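# Stack four numbered cartons on the pallet in order

## Task

Build a single straight column from the four identical cube cartons, placed entirely on the small square wooden pallet, with nothing else from the bench in contact with it. Each carton's number is printed on its bottom face. The column must run from the highest number at the base to the lowest at the top, each carton smaller than the one beneath it, and each carton must again stand on its numbered face. Tipping a carton over on the table and back to read its number is allowed. The stack must hold up on its own, not because the robot is supporting it. Finish by releasing the grippers and moving the arms away.

## Robot and tools

Robot: two arms, left_arm and right_arm, each ending in a two-finger gripper. All poses in results use one shared scene frame. Its origin sits on the table top midway between the arms, +z is up, +x reaches out over the table, and left_arm stands on the +y side. The arm names do not match the left and right sides of camera images. The bases may be tilted. Mounting plates and the metal frame behind the arms are fixed obstacles, and a 'too close' message counts a plate plus its side of the frame as part of that arm.

Gripper axes: the fingers point along the gripper's own +z and close along its own y. The reported end_effector_position is the point between the finger pads, about 1 cm short of the fingertips. Printed hand positions can be off, more so at long reach, and arms often settle a centimetre or more low.

Rows: every moving command uses a row of 14 numbers, each in [-1, 1], always covering both arms even if one is idle. Order: left_arm dx, dy, dz, rx, ry, rz, opening, then right_arm dx, dy, dz, rx, ry, rz, opening. dx..rz are an offset, not a pose: the gripper's target relative to its measured pose at the start of the action, expressed in that gripper's own axes. A value of 1.0 equals 0.6 m for dx, dy, dz and 180 degrees for rotation; rx, ry, rz form one rotation vector. Opening is absolute, not an offset: +1 fully open (0.094 m), -1 closed.

execute_actions(actions): a list of actions (up to 15). Each action is a table of up to 15 rows, one row per control step of 1/30 s; a short table repeats its final row to fill 15 steps. Every row is measured from the action's start pose, not from the previous row. For the first action of a call, the start is the last pose a result showed. An empty list only returns state and images. Per control step the commanded pose is clipped to within 70 mm and 16 degrees of the measured pose, so far targets need several actions; after an action an arm drifts on at most to its last clipped pose. Position beats orientation when both cannot be met.

move(target, speed, blocking): target is one 14-number row as above, offsets from the pose in the latest result that showed one. Grippers travel straight lines that all finish together, lasting 0.5 to 10 s, and stop short if more time is needed. Rotation takes the shorter way. speed is the path's top speed in m/s, 0.002 to 0.5, default 0.25 (turning up to twice that in rad/s). Paths ignore obstacles and the other arm; grippers lag, stray, and may overshoot speed near full arm extension. Faster contact and targets deeper past contact press harder. Opening is sent at the start. With blocking=false you get a result after 0.5 s and must call wait or stop before new rows or moves. The result adds a 'move:' line: the ending (done, off_target, moving, held, fault) and which limits acted, plus each gripper's distance to its pose. If only one arm is named, the other finished fine. held = a check blocked the last step; limits=paced = the sent pose was clipped; limits=held = some steps were blocked and the arm may then surge faster than speed.

wait(seconds): 0 to 10; the arms keep their last command and a running move continues, returning early if it ends. stop(): brakes a running move; braking needs room and the fingers keep moving. zoom_image(camera, region): closer look at one camera's latest image; region [x0, y0, x1, y1] in pixels from the top-left, at most 504 by 504. Cameras: cam_head_left and cam_head_right (896x504), cam_left_wrist and cam_right_wrist (616x616). finished_scene(scene): ends the current scene, given its number, irreversibly; the stack must already be complete and stable.

Result lines: the state line 'left_arm: … | right_arm: …' shows end_effector_position (m) and end_effector_quat_wxyz. 'Hand target' lines are where the controller is now steering each gripper. grip_measured is the finger opening on the command scale; the final Joint positions entry is the opening in metres; each gripper may be off by about 1 mm. 'pose unreachable' means a clearance check altered or blocked that arm's command. FAULT lines mark an arm stop; MOTOR HOT appears from 85 °C and at 100 °C an OVER-TEMPERATURE FAULT drops that arm until it cools. Joint limits (rad): waist -2.880 to 2.880, shoulder 0.000 to 3.142, elbow 0.000 to 3.019, wrist pitch -1.693 to 1.571, wrist yaw -1.571 to 1.571, wrist roll -2.094 to 2.094.

Holding and gripping: to keep an arm still, send the offset back to its desired pose in the first call of a reply, then zeros, raising the aim if it still sags; plain zeros let it creep down. To grasp, command about 0.03 below grip_measured for a firm hold, less for lighter. Pads give roughly 50 to 62 N, less on thin parts, with a brief spike on first contact. Holding loads heats motors, even while idle.

Cautions: brief tugs on held parts or pushes on loose ones can occur. Never knock or place anything off the table. Keep the arms from striking or pressing each other. Avoid drops, slips, slams and hard pushes; set cartons down gently and confirm the column stands unaided before opening and backing away.

Each tool is called after "Emit:" as name(argument=value, ...) on one line, values as JSON.

## Session

Emit:
execute_actions(actions=[])

Scene clock: 0.00 s.
left_arm: end_effector_position=(+0.3355, +0.4130, +0.2795) grip_measured=+1.000 end_effector_quat_wxyz=(+0.034, +0.874, -0.471, +0.115) | right_arm: end_effector_position=(+0.4737, +0.1345, +0.2170) grip_measured=+1.000 end_effector_quat_wxyz=(-0.309, -0.165, +0.755, +0.554)
Joint positions: left_arm=[ 0.034  0.503  0.841 -1.305  0.002 -2.039  0.094] | right_arm=[ 0.693  2.13   2.035 -1.453 -0.925  0.11   0.094]
Joint velocities: left_arm=[ 0.005 -0.015 -0.007 -0.017 -0.022 -0.081  0.   ] | right_arm=[ 0.015 -0.005 -0.012 -0.002  0.007  0.066  0.   ]
Hand target (left_arm): +0.343, +0.416, +0.290; +0.026, +0.874, -0.469, +0.126
Hand target (right_arm): +0.480, +0.135, +0.220; -0.301, -0.167, +0.756, +0.557

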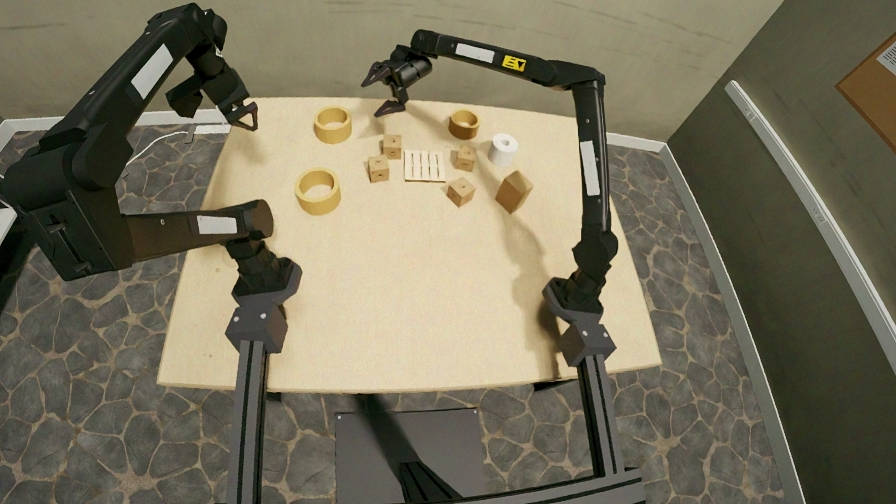

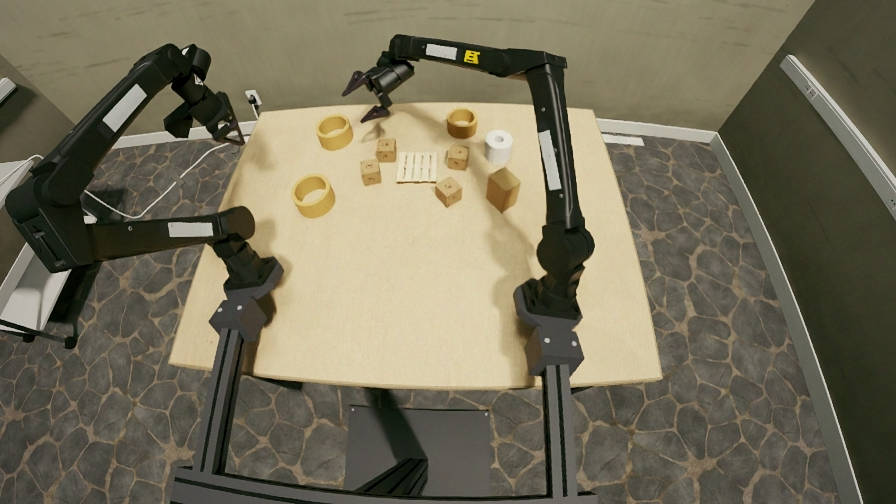

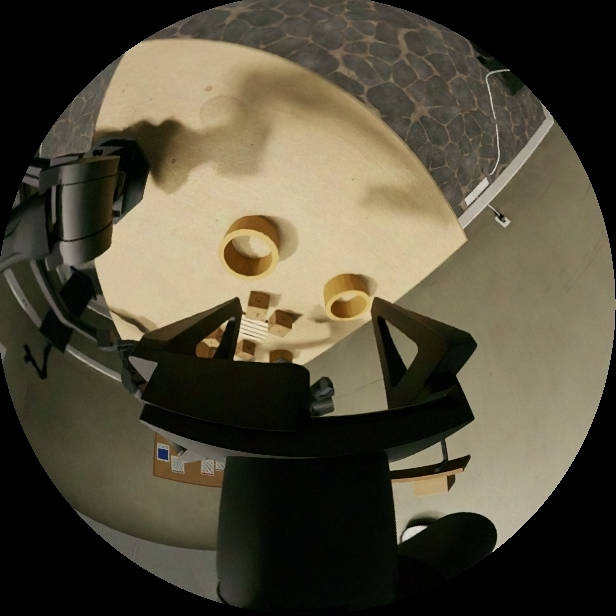

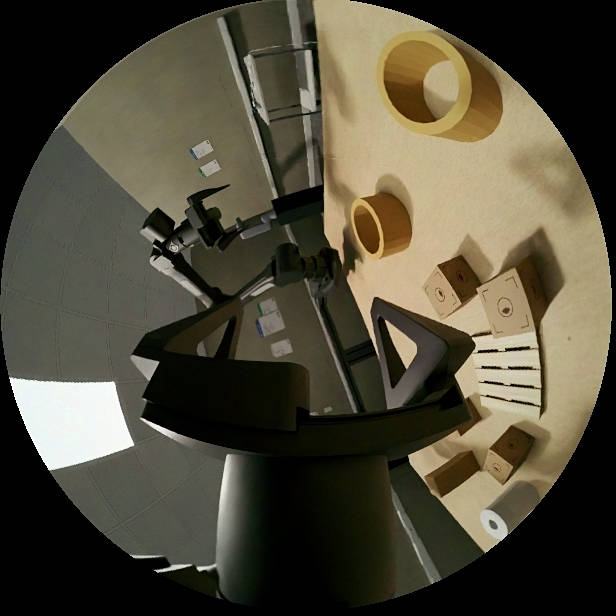

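Emit:
move(target=[0,0,0,0,0,0,1,0.393,-0.155,-0.033,0.384,-0.214,0.114,1])

Scene clock: 4.20 s.
left_arm: end_effector_position=(+0.3344, +0.4126, +0.2780) grip_measured=+1.000 end_effector_quat_wxyz=(+0.035, +0.874, -0.471, +0.113) | right_arm: end_effector_position=(+0.2993, -0.0492, +0.1881) grip_measured=+1.000 end_effector_quat_wxyz=(-0.004, -0.010, +1.000, -0.008)
Joint positions: left_arm=[ 0.034  0.503  0.838 -1.305  0.002 -2.039  0.094] | right_arm=[ 1.062  1.506  1.121 -1.169  0.487  1.001  0.094]
Joint velocities: left_arm=[ 0.005 -0.005  0.002 -0.002  0.037  0.037  0.   ] | right_arm=[ 0.015 -0.015 -0.002  0.012  0.007 -0.007  0.   ]
Hand target (left_arm): +0.335, +0.413, +0.280; +0.034, +0.874, -0.471, +0.115
Hand target (right_arm): +0.297, -0.052, +0.195; -0.001, -0.005, +1.000, -0.004
Off the commanded pose (left_arm): 0.002 m, 0 deg.
Off the commanded pose (right_arm): 0.012 m, 2 deg.
move: off_target (right_arm)

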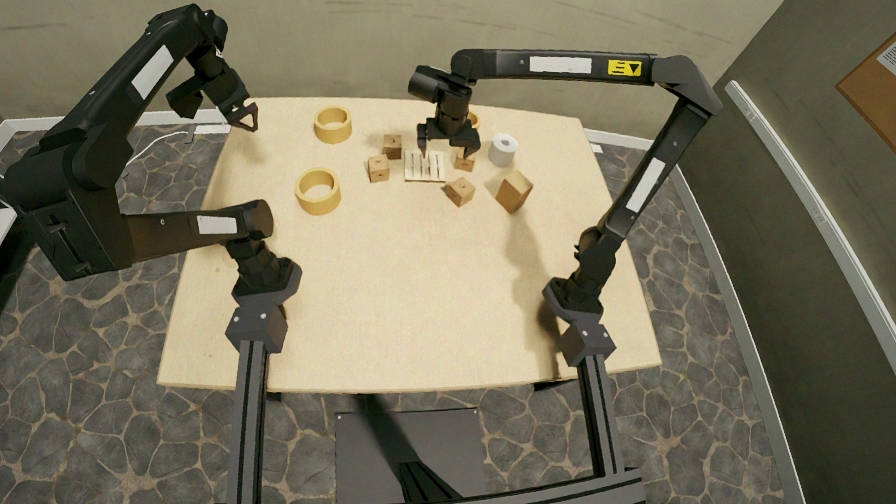

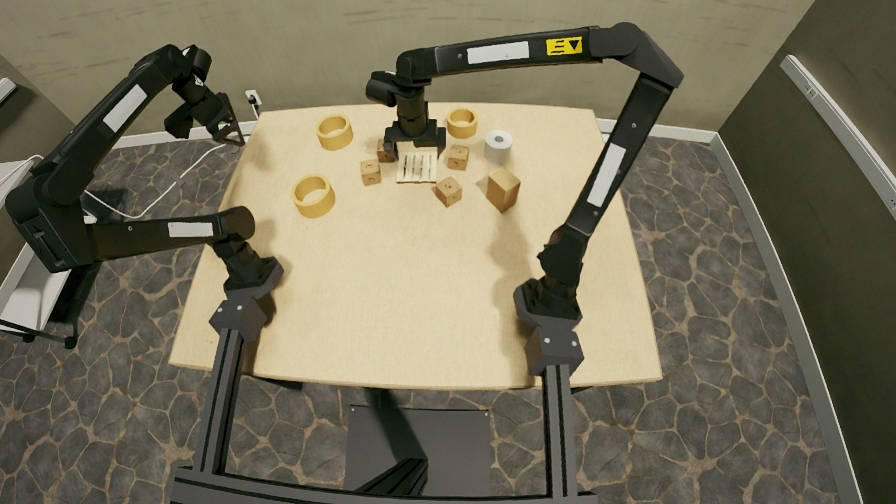

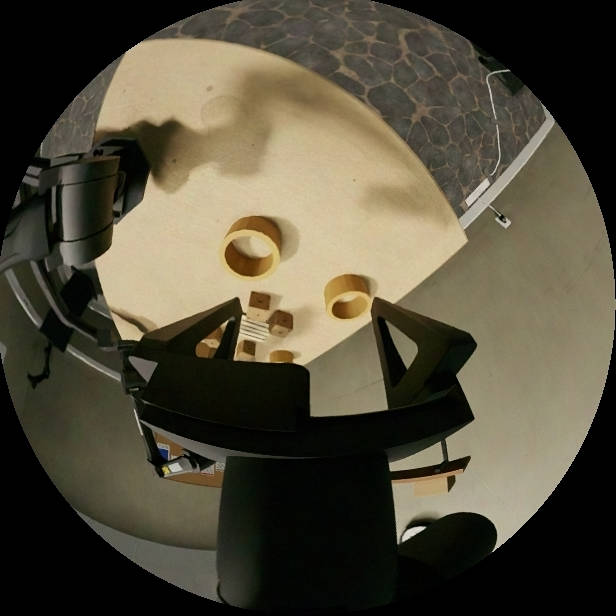

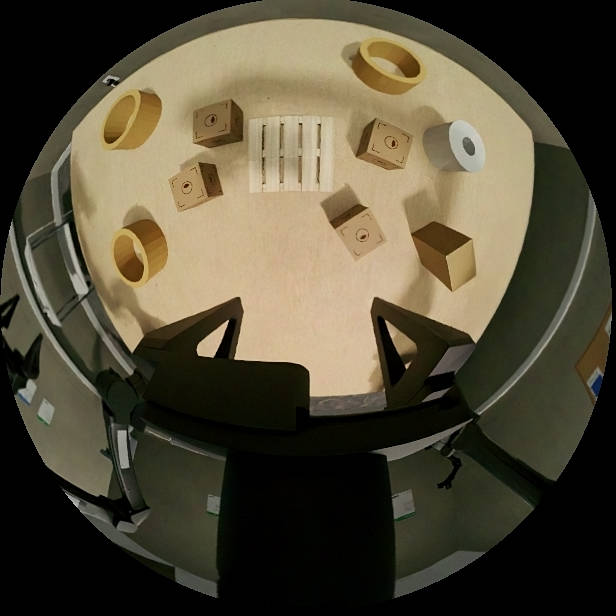

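Emit:
move(target=[0,0,0,0,0,0,1,-0.133,-0.08,0.1,0,0,0,1])

Scene clock: 5.53 s.
left_arm: end_effector_position=(+0.3333, +0.4122, +0.2764) grip_measured=+1.000 end_effector_quat_wxyz=(+0.036, +0.874, -0.471, +0.112) | right_arm: end_effector_position=(+0.3811, -0.1010, +0.1383) grip_measured=+1.000 end_effector_quat_wxyz=(+0.000, +0.002, +1.000, -0.002)
Joint positions: left_arm=[ 0.034  0.503  0.834 -1.305  0.002 -2.039  0.094] | right_arm=[ 0.807  1.506  1.121 -1.021  0.463  0.732  0.094]
Joint velocities: left_arm=[-0.015 -0.005  0.002 -0.007 -0.007  0.022  0.   ] | right_arm=[-0.005 -0.005  0.012 -0.002 -0.095 -0.081  0.   ]
Hand target (left_arm): +0.334, +0.413, +0.278; +0.035, +0.874, -0.471, +0.113
Hand target (right_arm): +0.379, -0.096, +0.130; -0.004, -0.010, +1.000, -0.004
Off the commanded pose (left_arm): 0.002 m, 0 deg.
Off the commanded pose (right_arm): 0.011 m, 2 deg.
move: off_target (right_arm)

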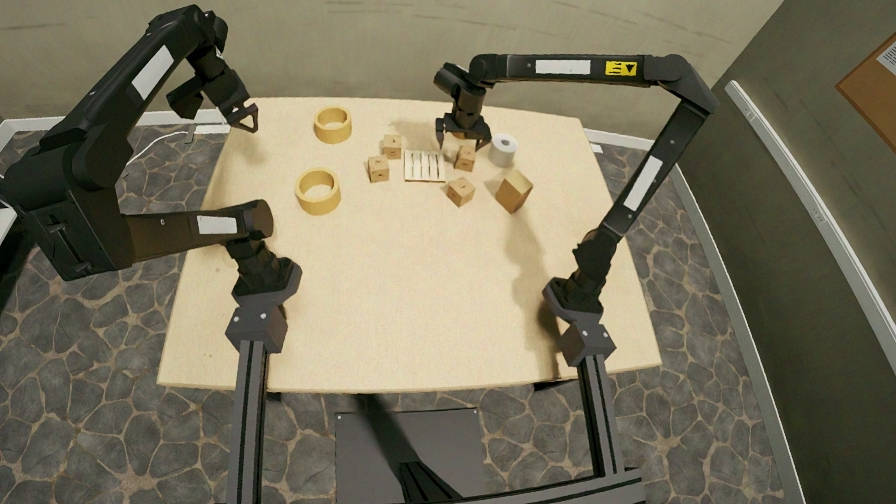

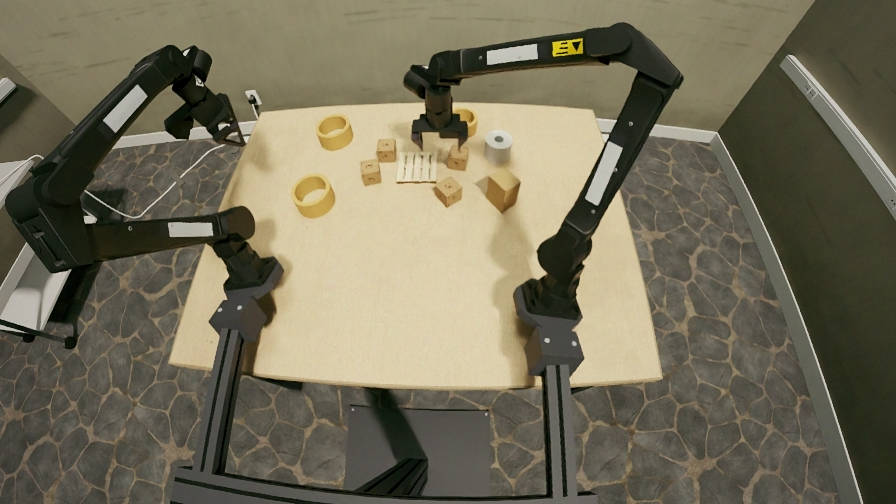

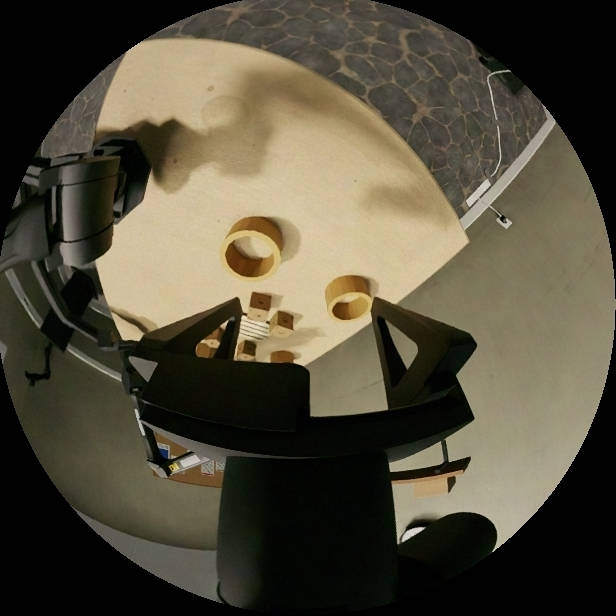

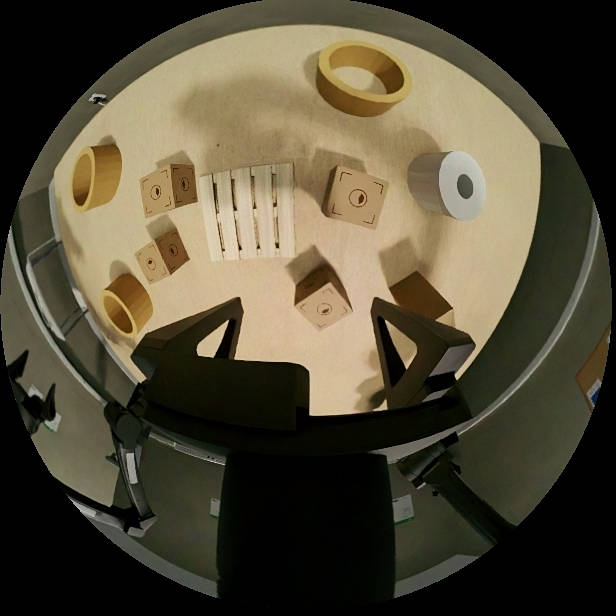

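Emit:
move(target=[0,0,0,0,0,0,1,0.082,-0.028,0.08,0,0,-0.183,1])

Scene clock: 7.93 s.
left_arm: end_effector_position=(+0.3323, +0.4118, +0.2749) grip_measured=+1.000 end_effector_quat_wxyz=(+0.037, +0.874, -0.471, +0.110) | right_arm: end_effector_position=(+0.3287, -0.1133, +0.0865) grip_measured=+1.000 end_effector_quat_wxyz=(-0.007, -0.282, +0.959, -0.005)
Joint positions: left_arm=[ 0.034  0.503  0.83  -1.305  0.002 -2.039  0.094] | right_arm=[ 0.807  1.506  0.931 -0.847  0.463  0.163  0.094]
Joint velocities: left_arm=[-0.024 -0.015  0.007  0.002 -0.022 -0.022  0.   ] | right_arm=[ 0.005 -0.005  0.002 -0.002  0.022 -0.095  0.   ]
Hand target (left_arm): +0.333, +0.412, +0.276; +0.036, +0.874, -0.471, +0.112
Hand target (right_arm): +0.332, -0.118, +0.090; -0.000, -0.282, +0.960, -0.002
Off the commanded pose (left_arm): 0.002 m, 0 deg.
Off the commanded pose (right_arm): 0.007 m, 1 deg.
move: done

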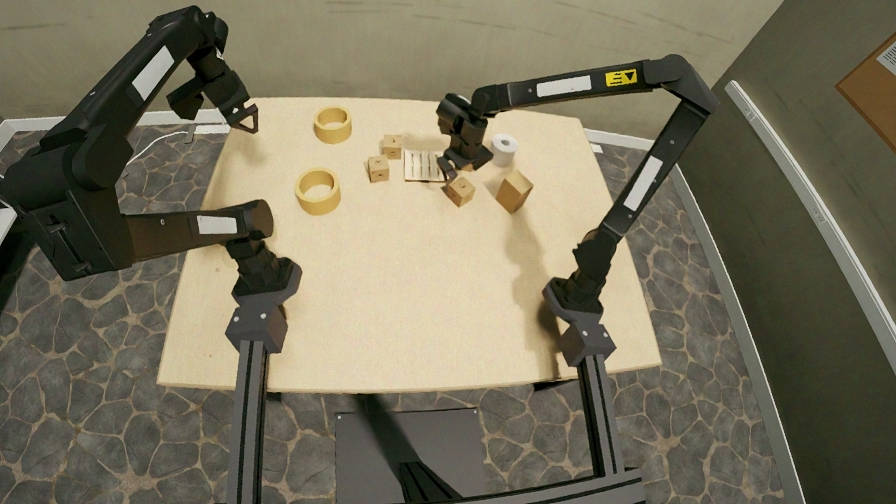

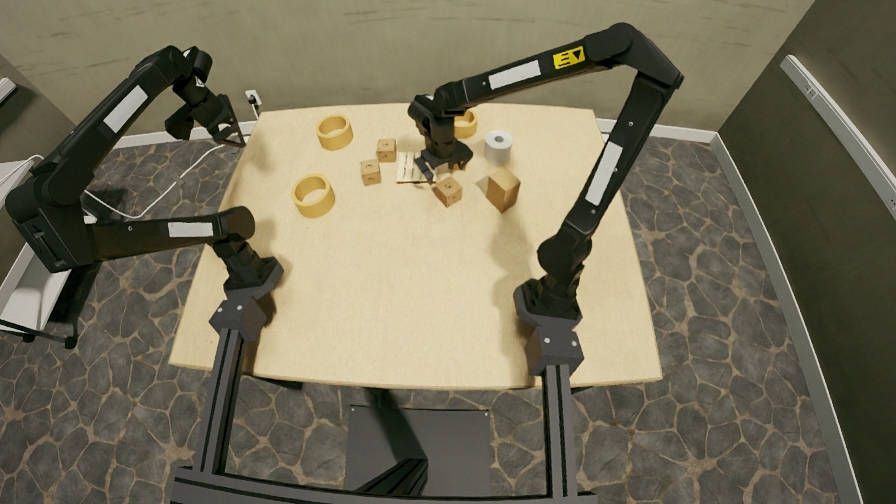

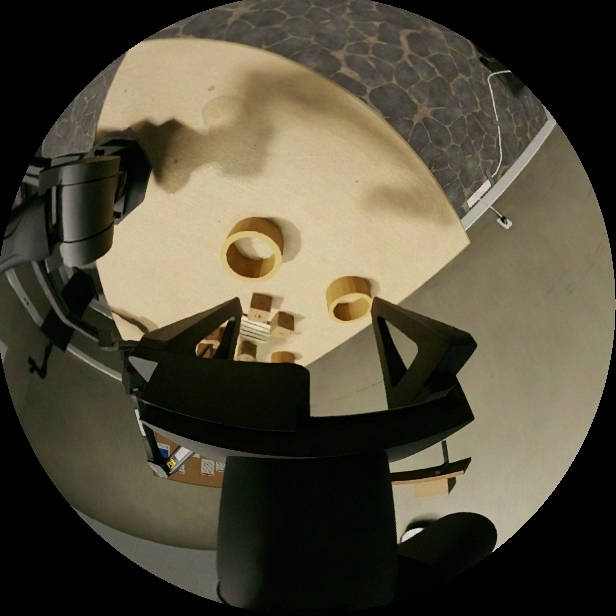

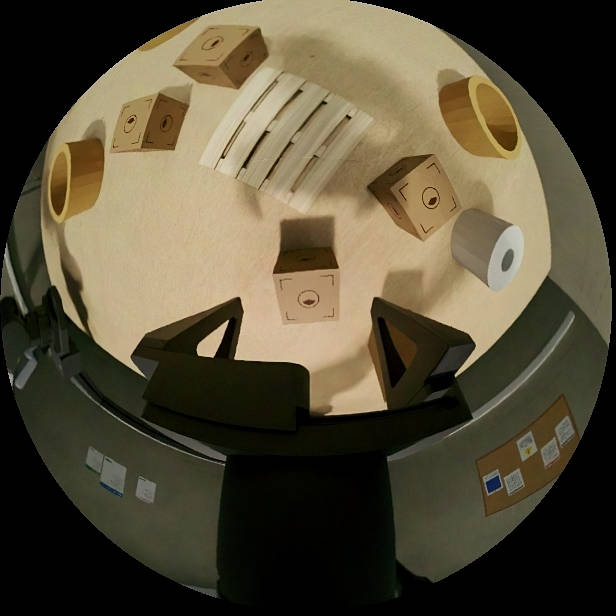

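Emit:
move(target=[0,0,0,0,0,0,1,0.015,0,0.092,0,0,0,1], speed=0.1)

Scene clock: 9.17 s.
left_arm: end_effector_position=(+0.3312, +0.4114, +0.2733) grip_measured=+1.000 end_effector_quat_wxyz=(+0.038, +0.874, -0.472, +0.109) | right_arm: end_effector_position=(+0.3241, -0.1151, +0.0414) grip_measured=+1.000 end_effector_quat_wxyz=(+0.002, -0.277, +0.961, -0.000)
Joint positions: left_arm=[ 0.034  0.503  0.826 -1.305  0.002 -2.039  0.094] | right_arm=[ 0.76   1.571  0.871 -0.676  0.454  0.113  0.094]
Joint velocities: left_arm=[-0.015 -0.024 -0.002 -0.012 -0.007 -0.037  0.   ] | right_arm=[-0.015 -0.005  0.007 -0.017  0.007 -0.066  0.   ]
Hand target (left_arm): +0.332, +0.412, +0.275; +0.037, +0.874, -0.471, +0.110
Hand target (right_arm): +0.321, -0.119, +0.032; -0.007, -0.282, +0.959, -0.004
Off the commanded pose (left_arm): 0.002 m, 0 deg.
Off the commanded pose (right_arm): 0.011 m, 1 deg.
move: off_target (right_arm)

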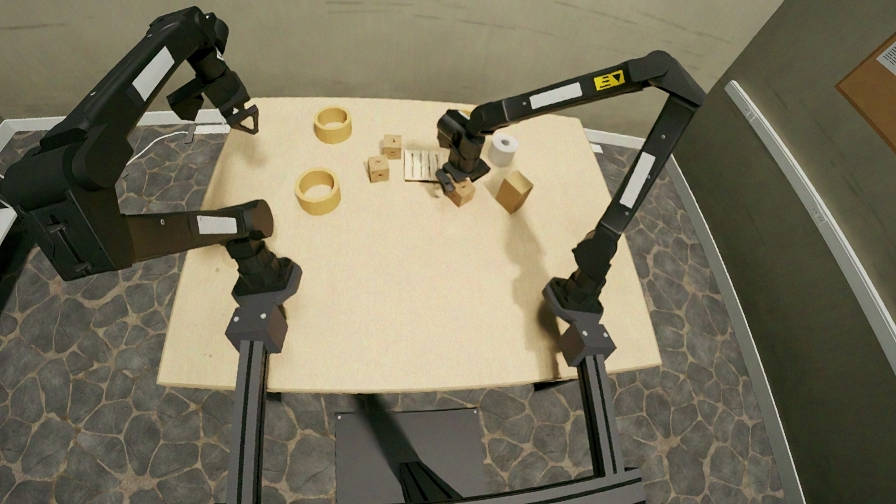

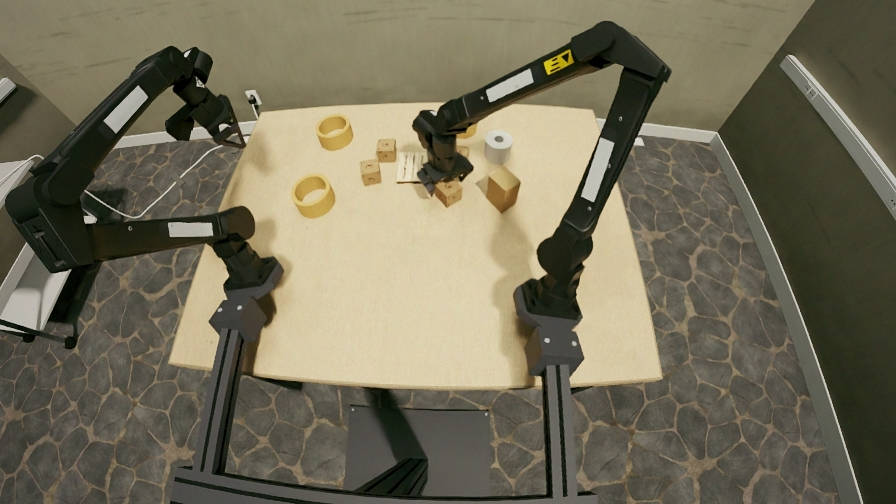

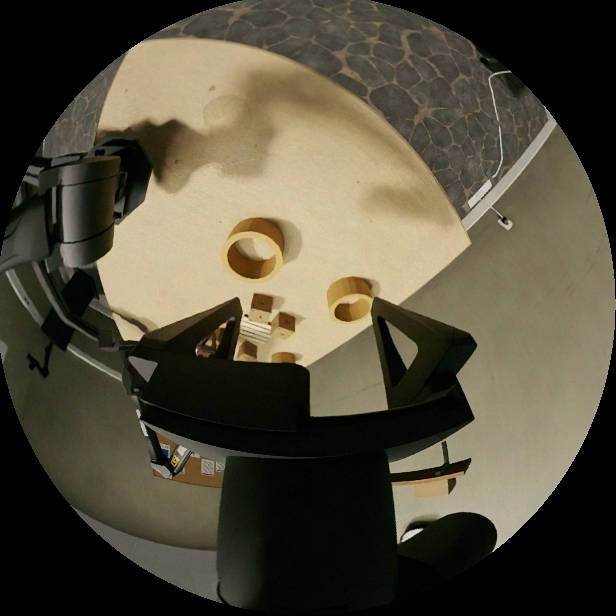

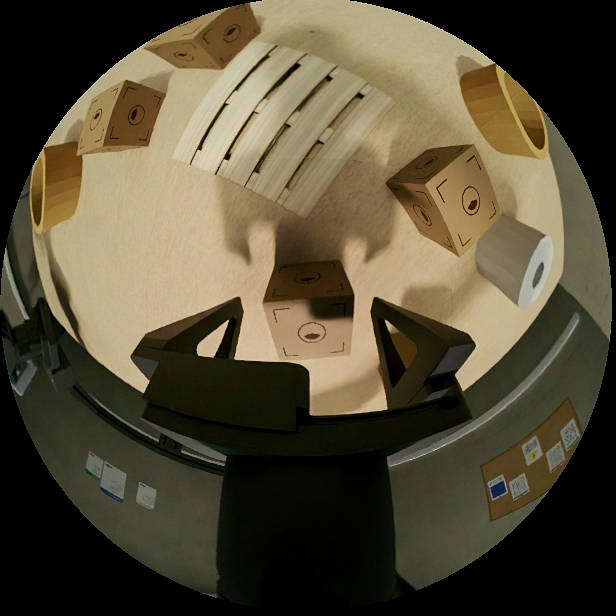

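Emit:
move(target=[0,0,0,0,0,0,1,0.03,0,0.04,0,0,0,1], speed=0.05)

Emit:
move(target=[0,0,0,0,0,0,1,0,0,0,0,0,0,-0.1])

Scene clock: 10.40 s.
left_arm: end_effector_position=(+0.3301, +0.4110, +0.2718) grip_measured=+1.000 end_effector_quat_wxyz=(+0.040, +0.874, -0.472, +0.107) | right_arm: end_effector_position=(+0.3135, -0.1194, +0.0284) grip_measured=+1.000 end_effector_quat_wxyz=(+0.012, -0.272, +0.962, +0.005)
Joint positions: left_arm=[ 0.034  0.503  0.822 -1.305  0.002 -2.039  0.094] | right_arm=[ 0.753  1.571  0.814 -0.59   0.451  0.103  0.094]
Joint velocities: left_arm=[-0.005 -0.015 -0.002  0.012  0.022  0.007  0.   ] | right_arm=[-0.005 -0.005  0.002 -0.012 -0.037 -0.051  0.   ]
Hand target (left_arm): +0.331, +0.411, +0.273; +0.038, +0.874, -0.472, +0.108
Hand target (right_arm): +0.309, -0.125, +0.018; +0.002, -0.277, +0.961, -0.000
Off the commanded pose (left_arm): 0.002 m, 0 deg.
Off the commanded pose (right_arm): 0.013 m, 1 deg.
move: off_target (right_arm)

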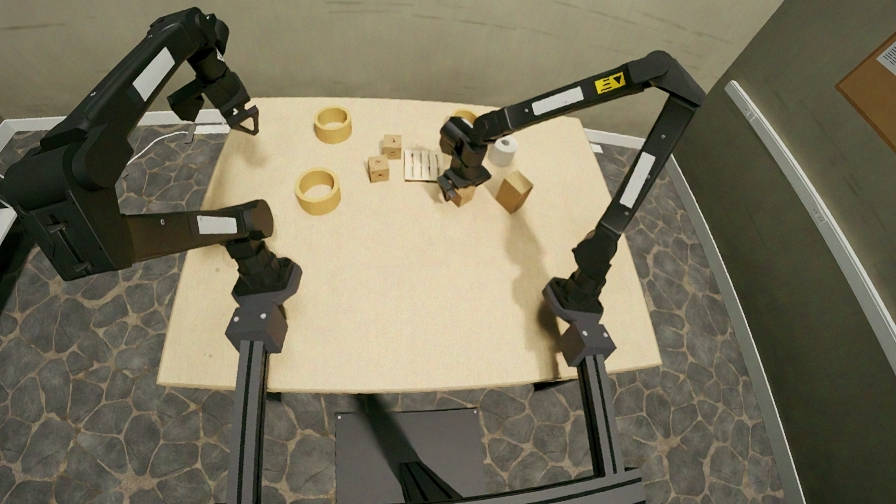

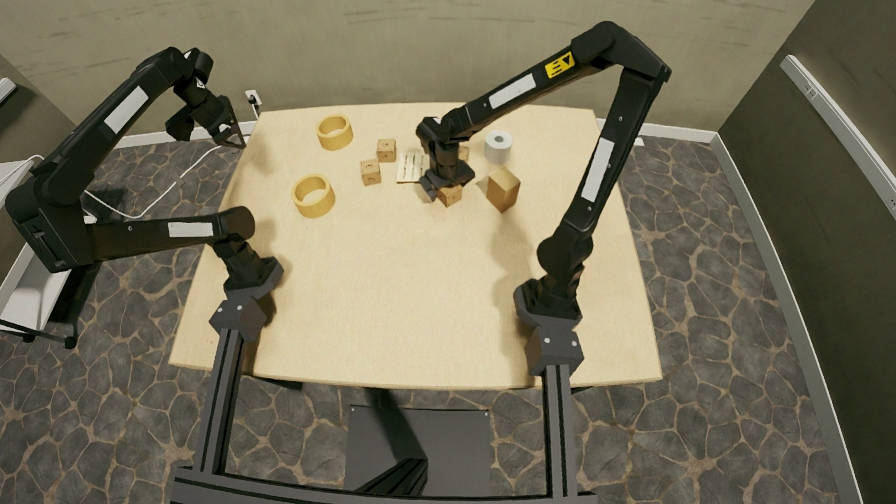

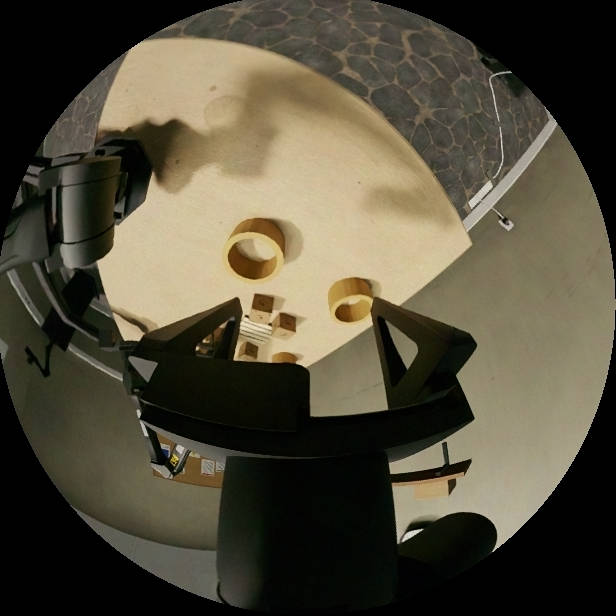

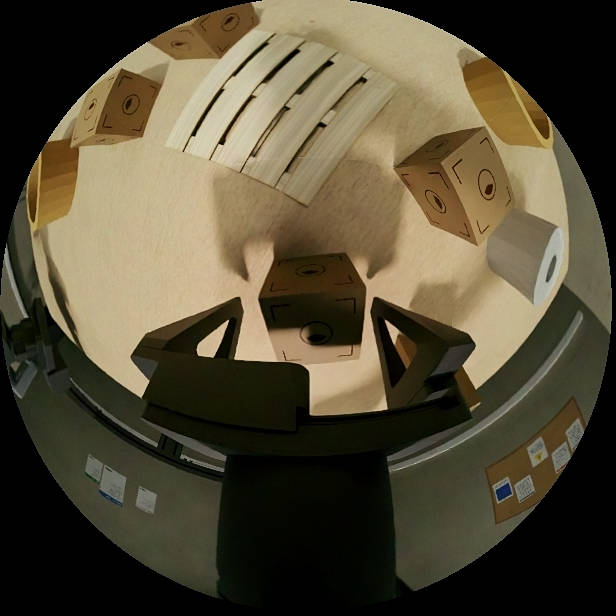

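Scene clock: 10.90 s.
left_arm: end_effector_position=(+0.3290, +0.4106, +0.2703) grip_measured=+1.000 end_effector_quat_wxyz=(+0.041, +0.874, -0.472, +0.105) | right_arm: end_effector_position=(+0.3135, -0.1194, +0.0284) grip_measured=+0.129 end_effector_quat_wxyz=(+0.012, -0.272, +0.962, +0.005)
Joint positions: left_arm=[ 0.034  0.503  0.819 -1.305  0.002 -2.039  0.094] | right_arm=[ 0.753  1.571  0.814 -0.59   0.451  0.103  0.053]
Joint velocities: left_arm=[ 0.005 -0.005  0.007 -0.002 -0.007  0.022  0.   ] | right_arm=[-0.005 -0.005  0.002  0.002 -0.022 -0.037 -0.001]
Hand target (left_arm): +0.330, +0.411, +0.272; +0.040, +0.874, -0.472, +0.107
Hand target (right_arm): +0.314, -0.119, +0.028; +0.012, -0.272, +0.962, +0.005
Off the commanded pose (left_arm): 0.002 m, 0 deg.
Off the commanded pose (right_arm): 0.000 m, 0 deg.
move: done

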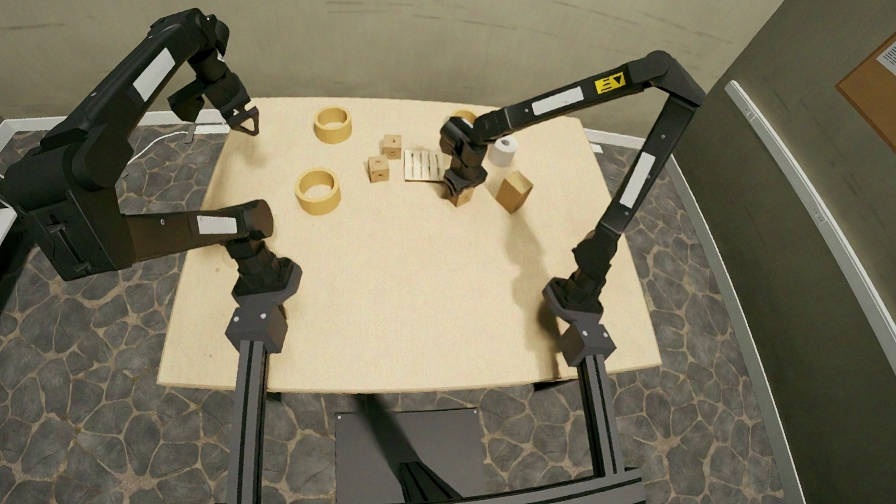

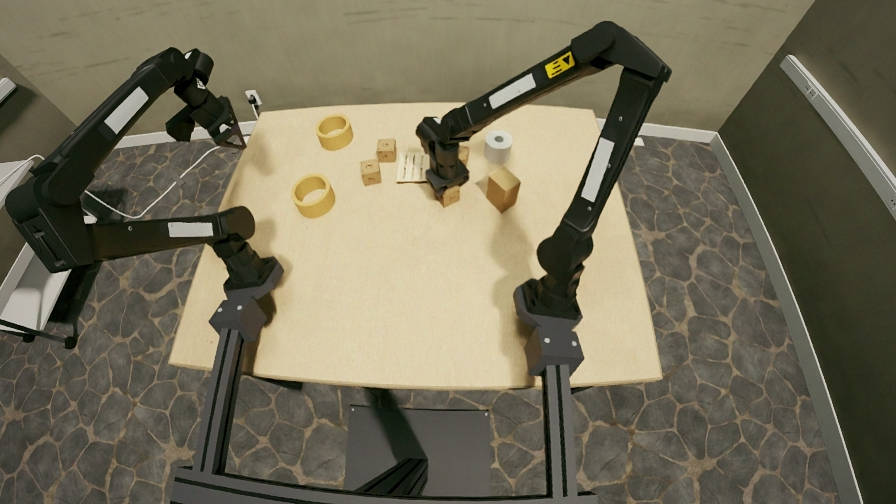

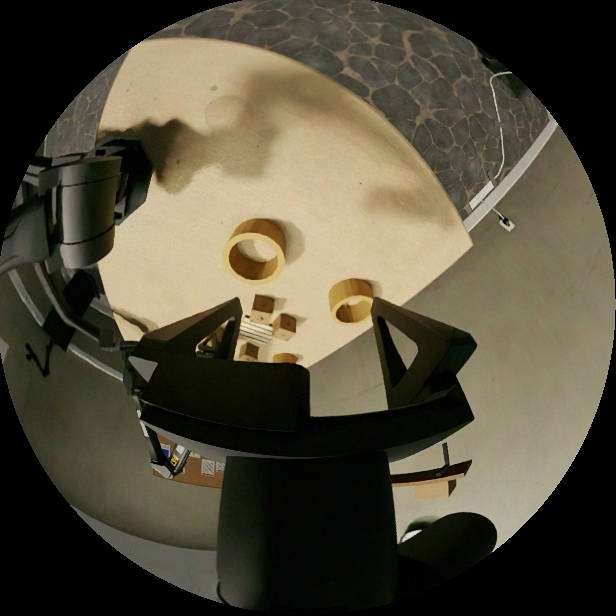

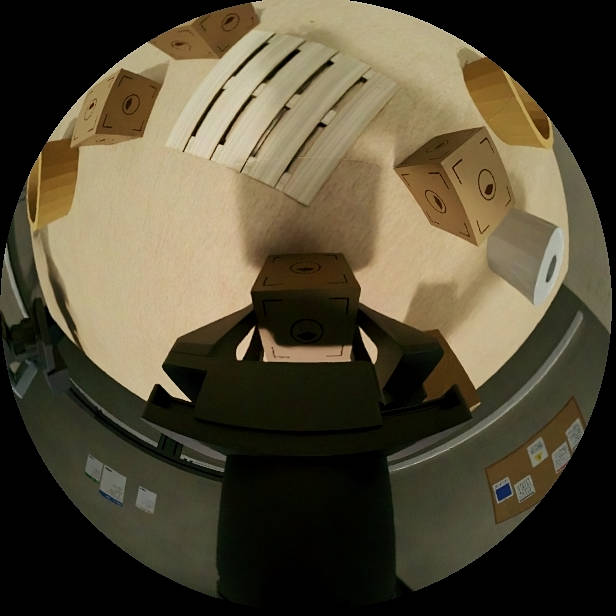

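Emit:
move(target=[-0.047,0.165,0.05,0,0.2,0,1,0,0,-0.25,0,0,0,0.06])

Emit:
move(target=[0,0,0,0,0,0,1,0,0.1,0,-0.42,0,0,0.06], speed=0.4)

Scene clock: 13.57 s.
left_arm: end_effector_position=(+0.2381, +0.3735, +0.2287) grip_measured=+1.000 end_effector_quat_wxyz=(+0.166, +0.818, -0.438, +0.335) | right_arm: end_effector_position=(+0.2926, -0.1311, +0.1583) grip_measured=+0.129 end_effector_quat_wxyz=(-0.009, -0.285, +0.958, -0.010)
Joint positions: left_arm=[ 0.994  0.366  0.492 -1.688  0.946 -0.944  0.094] | right_arm=[ 0.928  1.332  0.91  -1.07   0.483  0.296  0.053]
Joint velocities: left_arm=[-0.015 -0.005  0.022 -0.007 -0.066  0.037  0.   ] | right_arm=[-0.005  0.005 -0.012 -0.002 -0.022  0.022  0.   ]
Hand target (left_arm): +0.239, +0.373, +0.231; +0.172, +0.813, -0.442, +0.337
Hand target (right_arm): +0.308, -0.122, +0.177; +0.012, -0.273, +0.962, +0.003
Off the commanded pose (left_arm): 0.004 m, 5 deg.
Off the commanded pose (right_arm): 0.028 m, 3 deg.
joint sent to its limit (left arm) — the command would take joint 4 (wrist pitch) past its lower limit, so that joint was sent only as far as its limit.
move: off_target (left_arm, right_arm)

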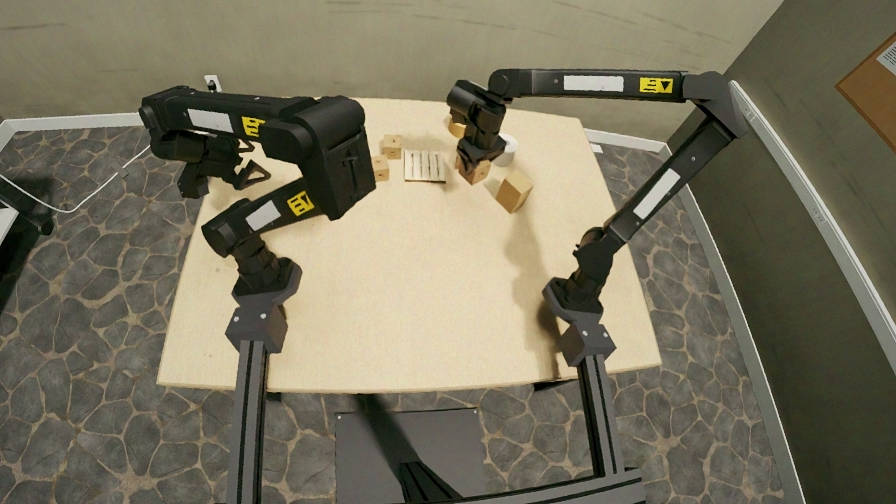

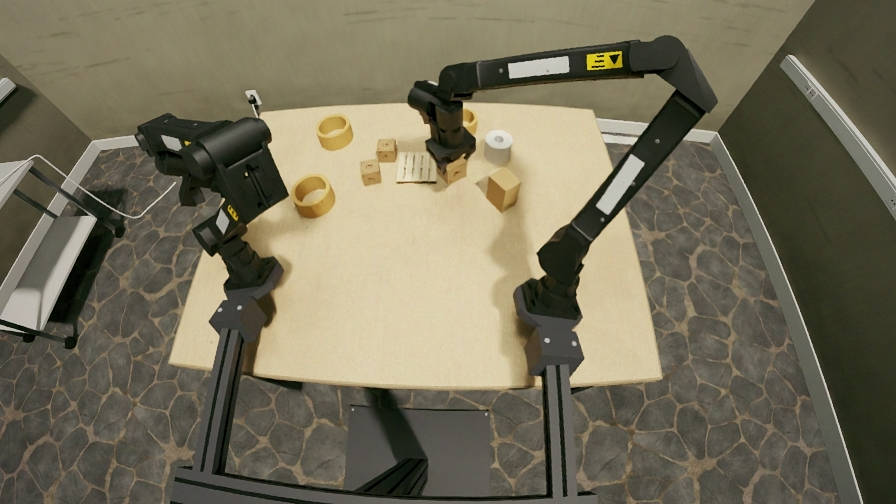

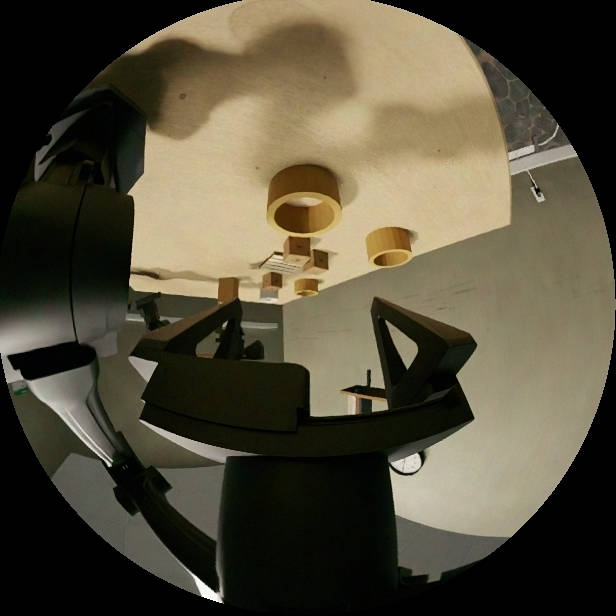

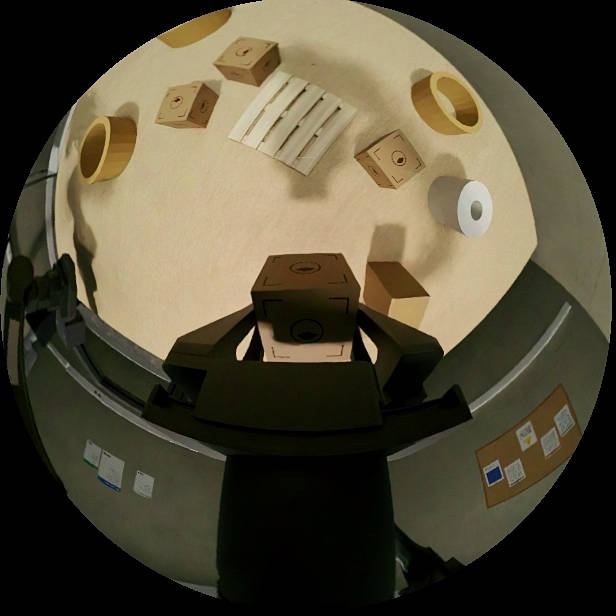

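Scene clock: 15.80 s.
left_arm: end_effector_position=(+0.2376, +0.3730, +0.2279) grip_measured=+1.000 end_effector_quat_wxyz=(+0.167, +0.818, -0.437, +0.335) | right_arm: end_effector_position=(+0.2624, -0.0775, +0.1669) grip_measured=+0.128 end_effector_quat_wxyz=(-0.172, -0.221, +0.762, +0.583)
Joint positions: left_arm=[ 0.994  0.366  0.49  -1.688  0.946 -0.944  0.094] | right_arm=[ 0.511  1.444  0.836 -0.911 -0.899 -0.232  0.053]
Joint velocities: left_arm=[-0.005 -0.015 -0.017 -0.002 -0.007  0.007  0.   ] | right_arm=[-0.015  0.005 -0.002 -0.012  0.066 -0.066  0.   ]
Hand target (left_arm): +0.238, +0.373, +0.229; +0.166, +0.818, -0.438, +0.335
Hand target (right_arm): +0.262, -0.080, +0.161; -0.177, -0.219, +0.762, +0.584
Off the commanded pose (left_arm): 0.001 m, 0 deg.
Off the commanded pose (right_arm): 0.010 m, 1 deg.
move: done

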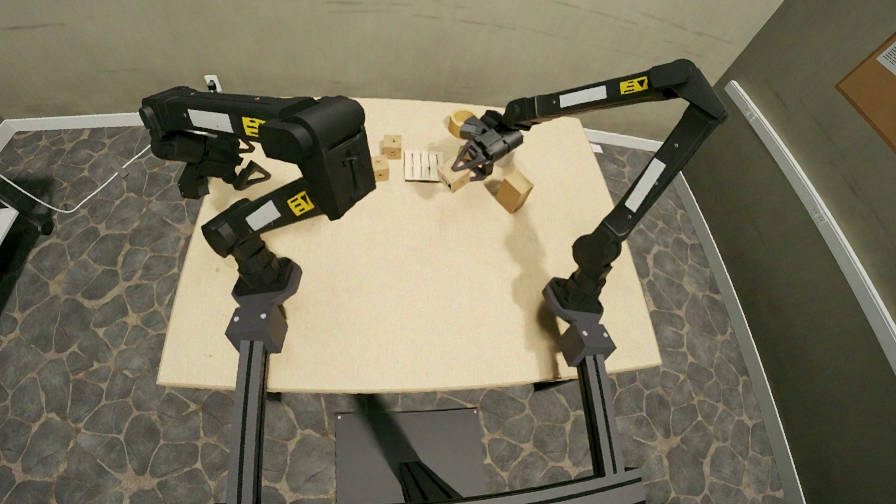

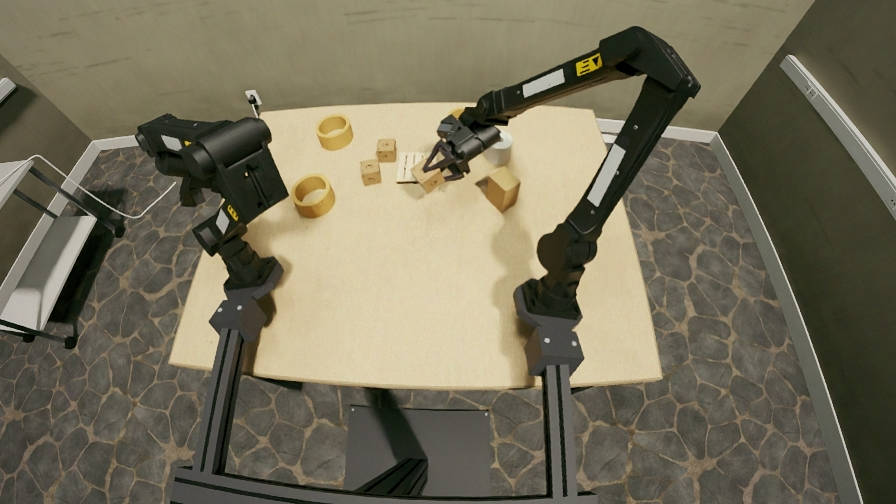

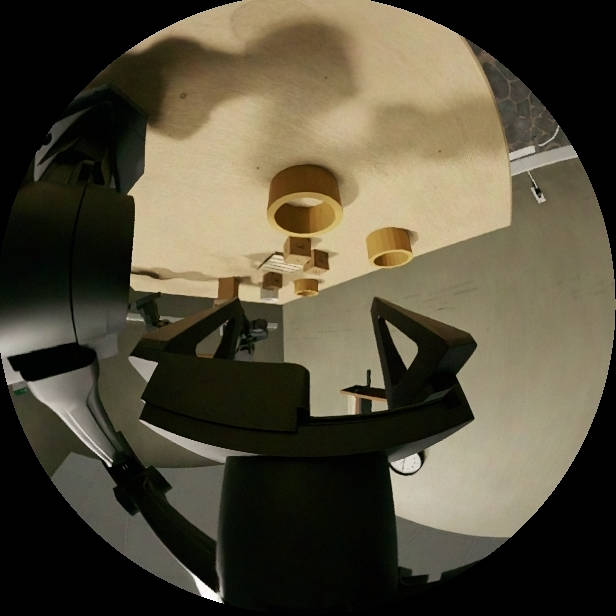

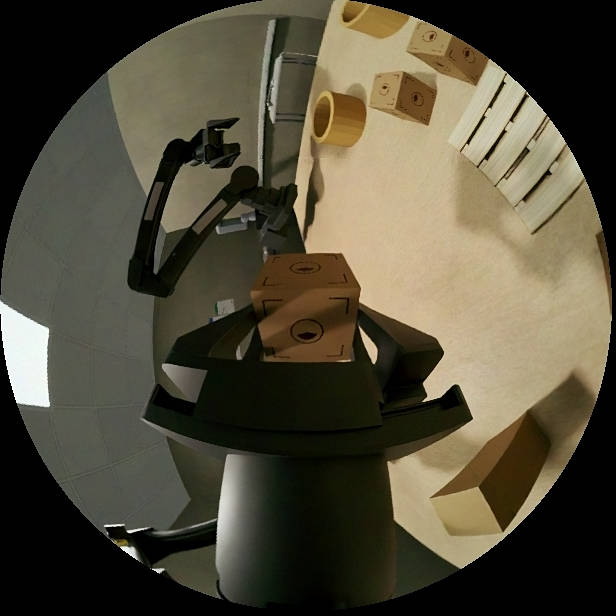

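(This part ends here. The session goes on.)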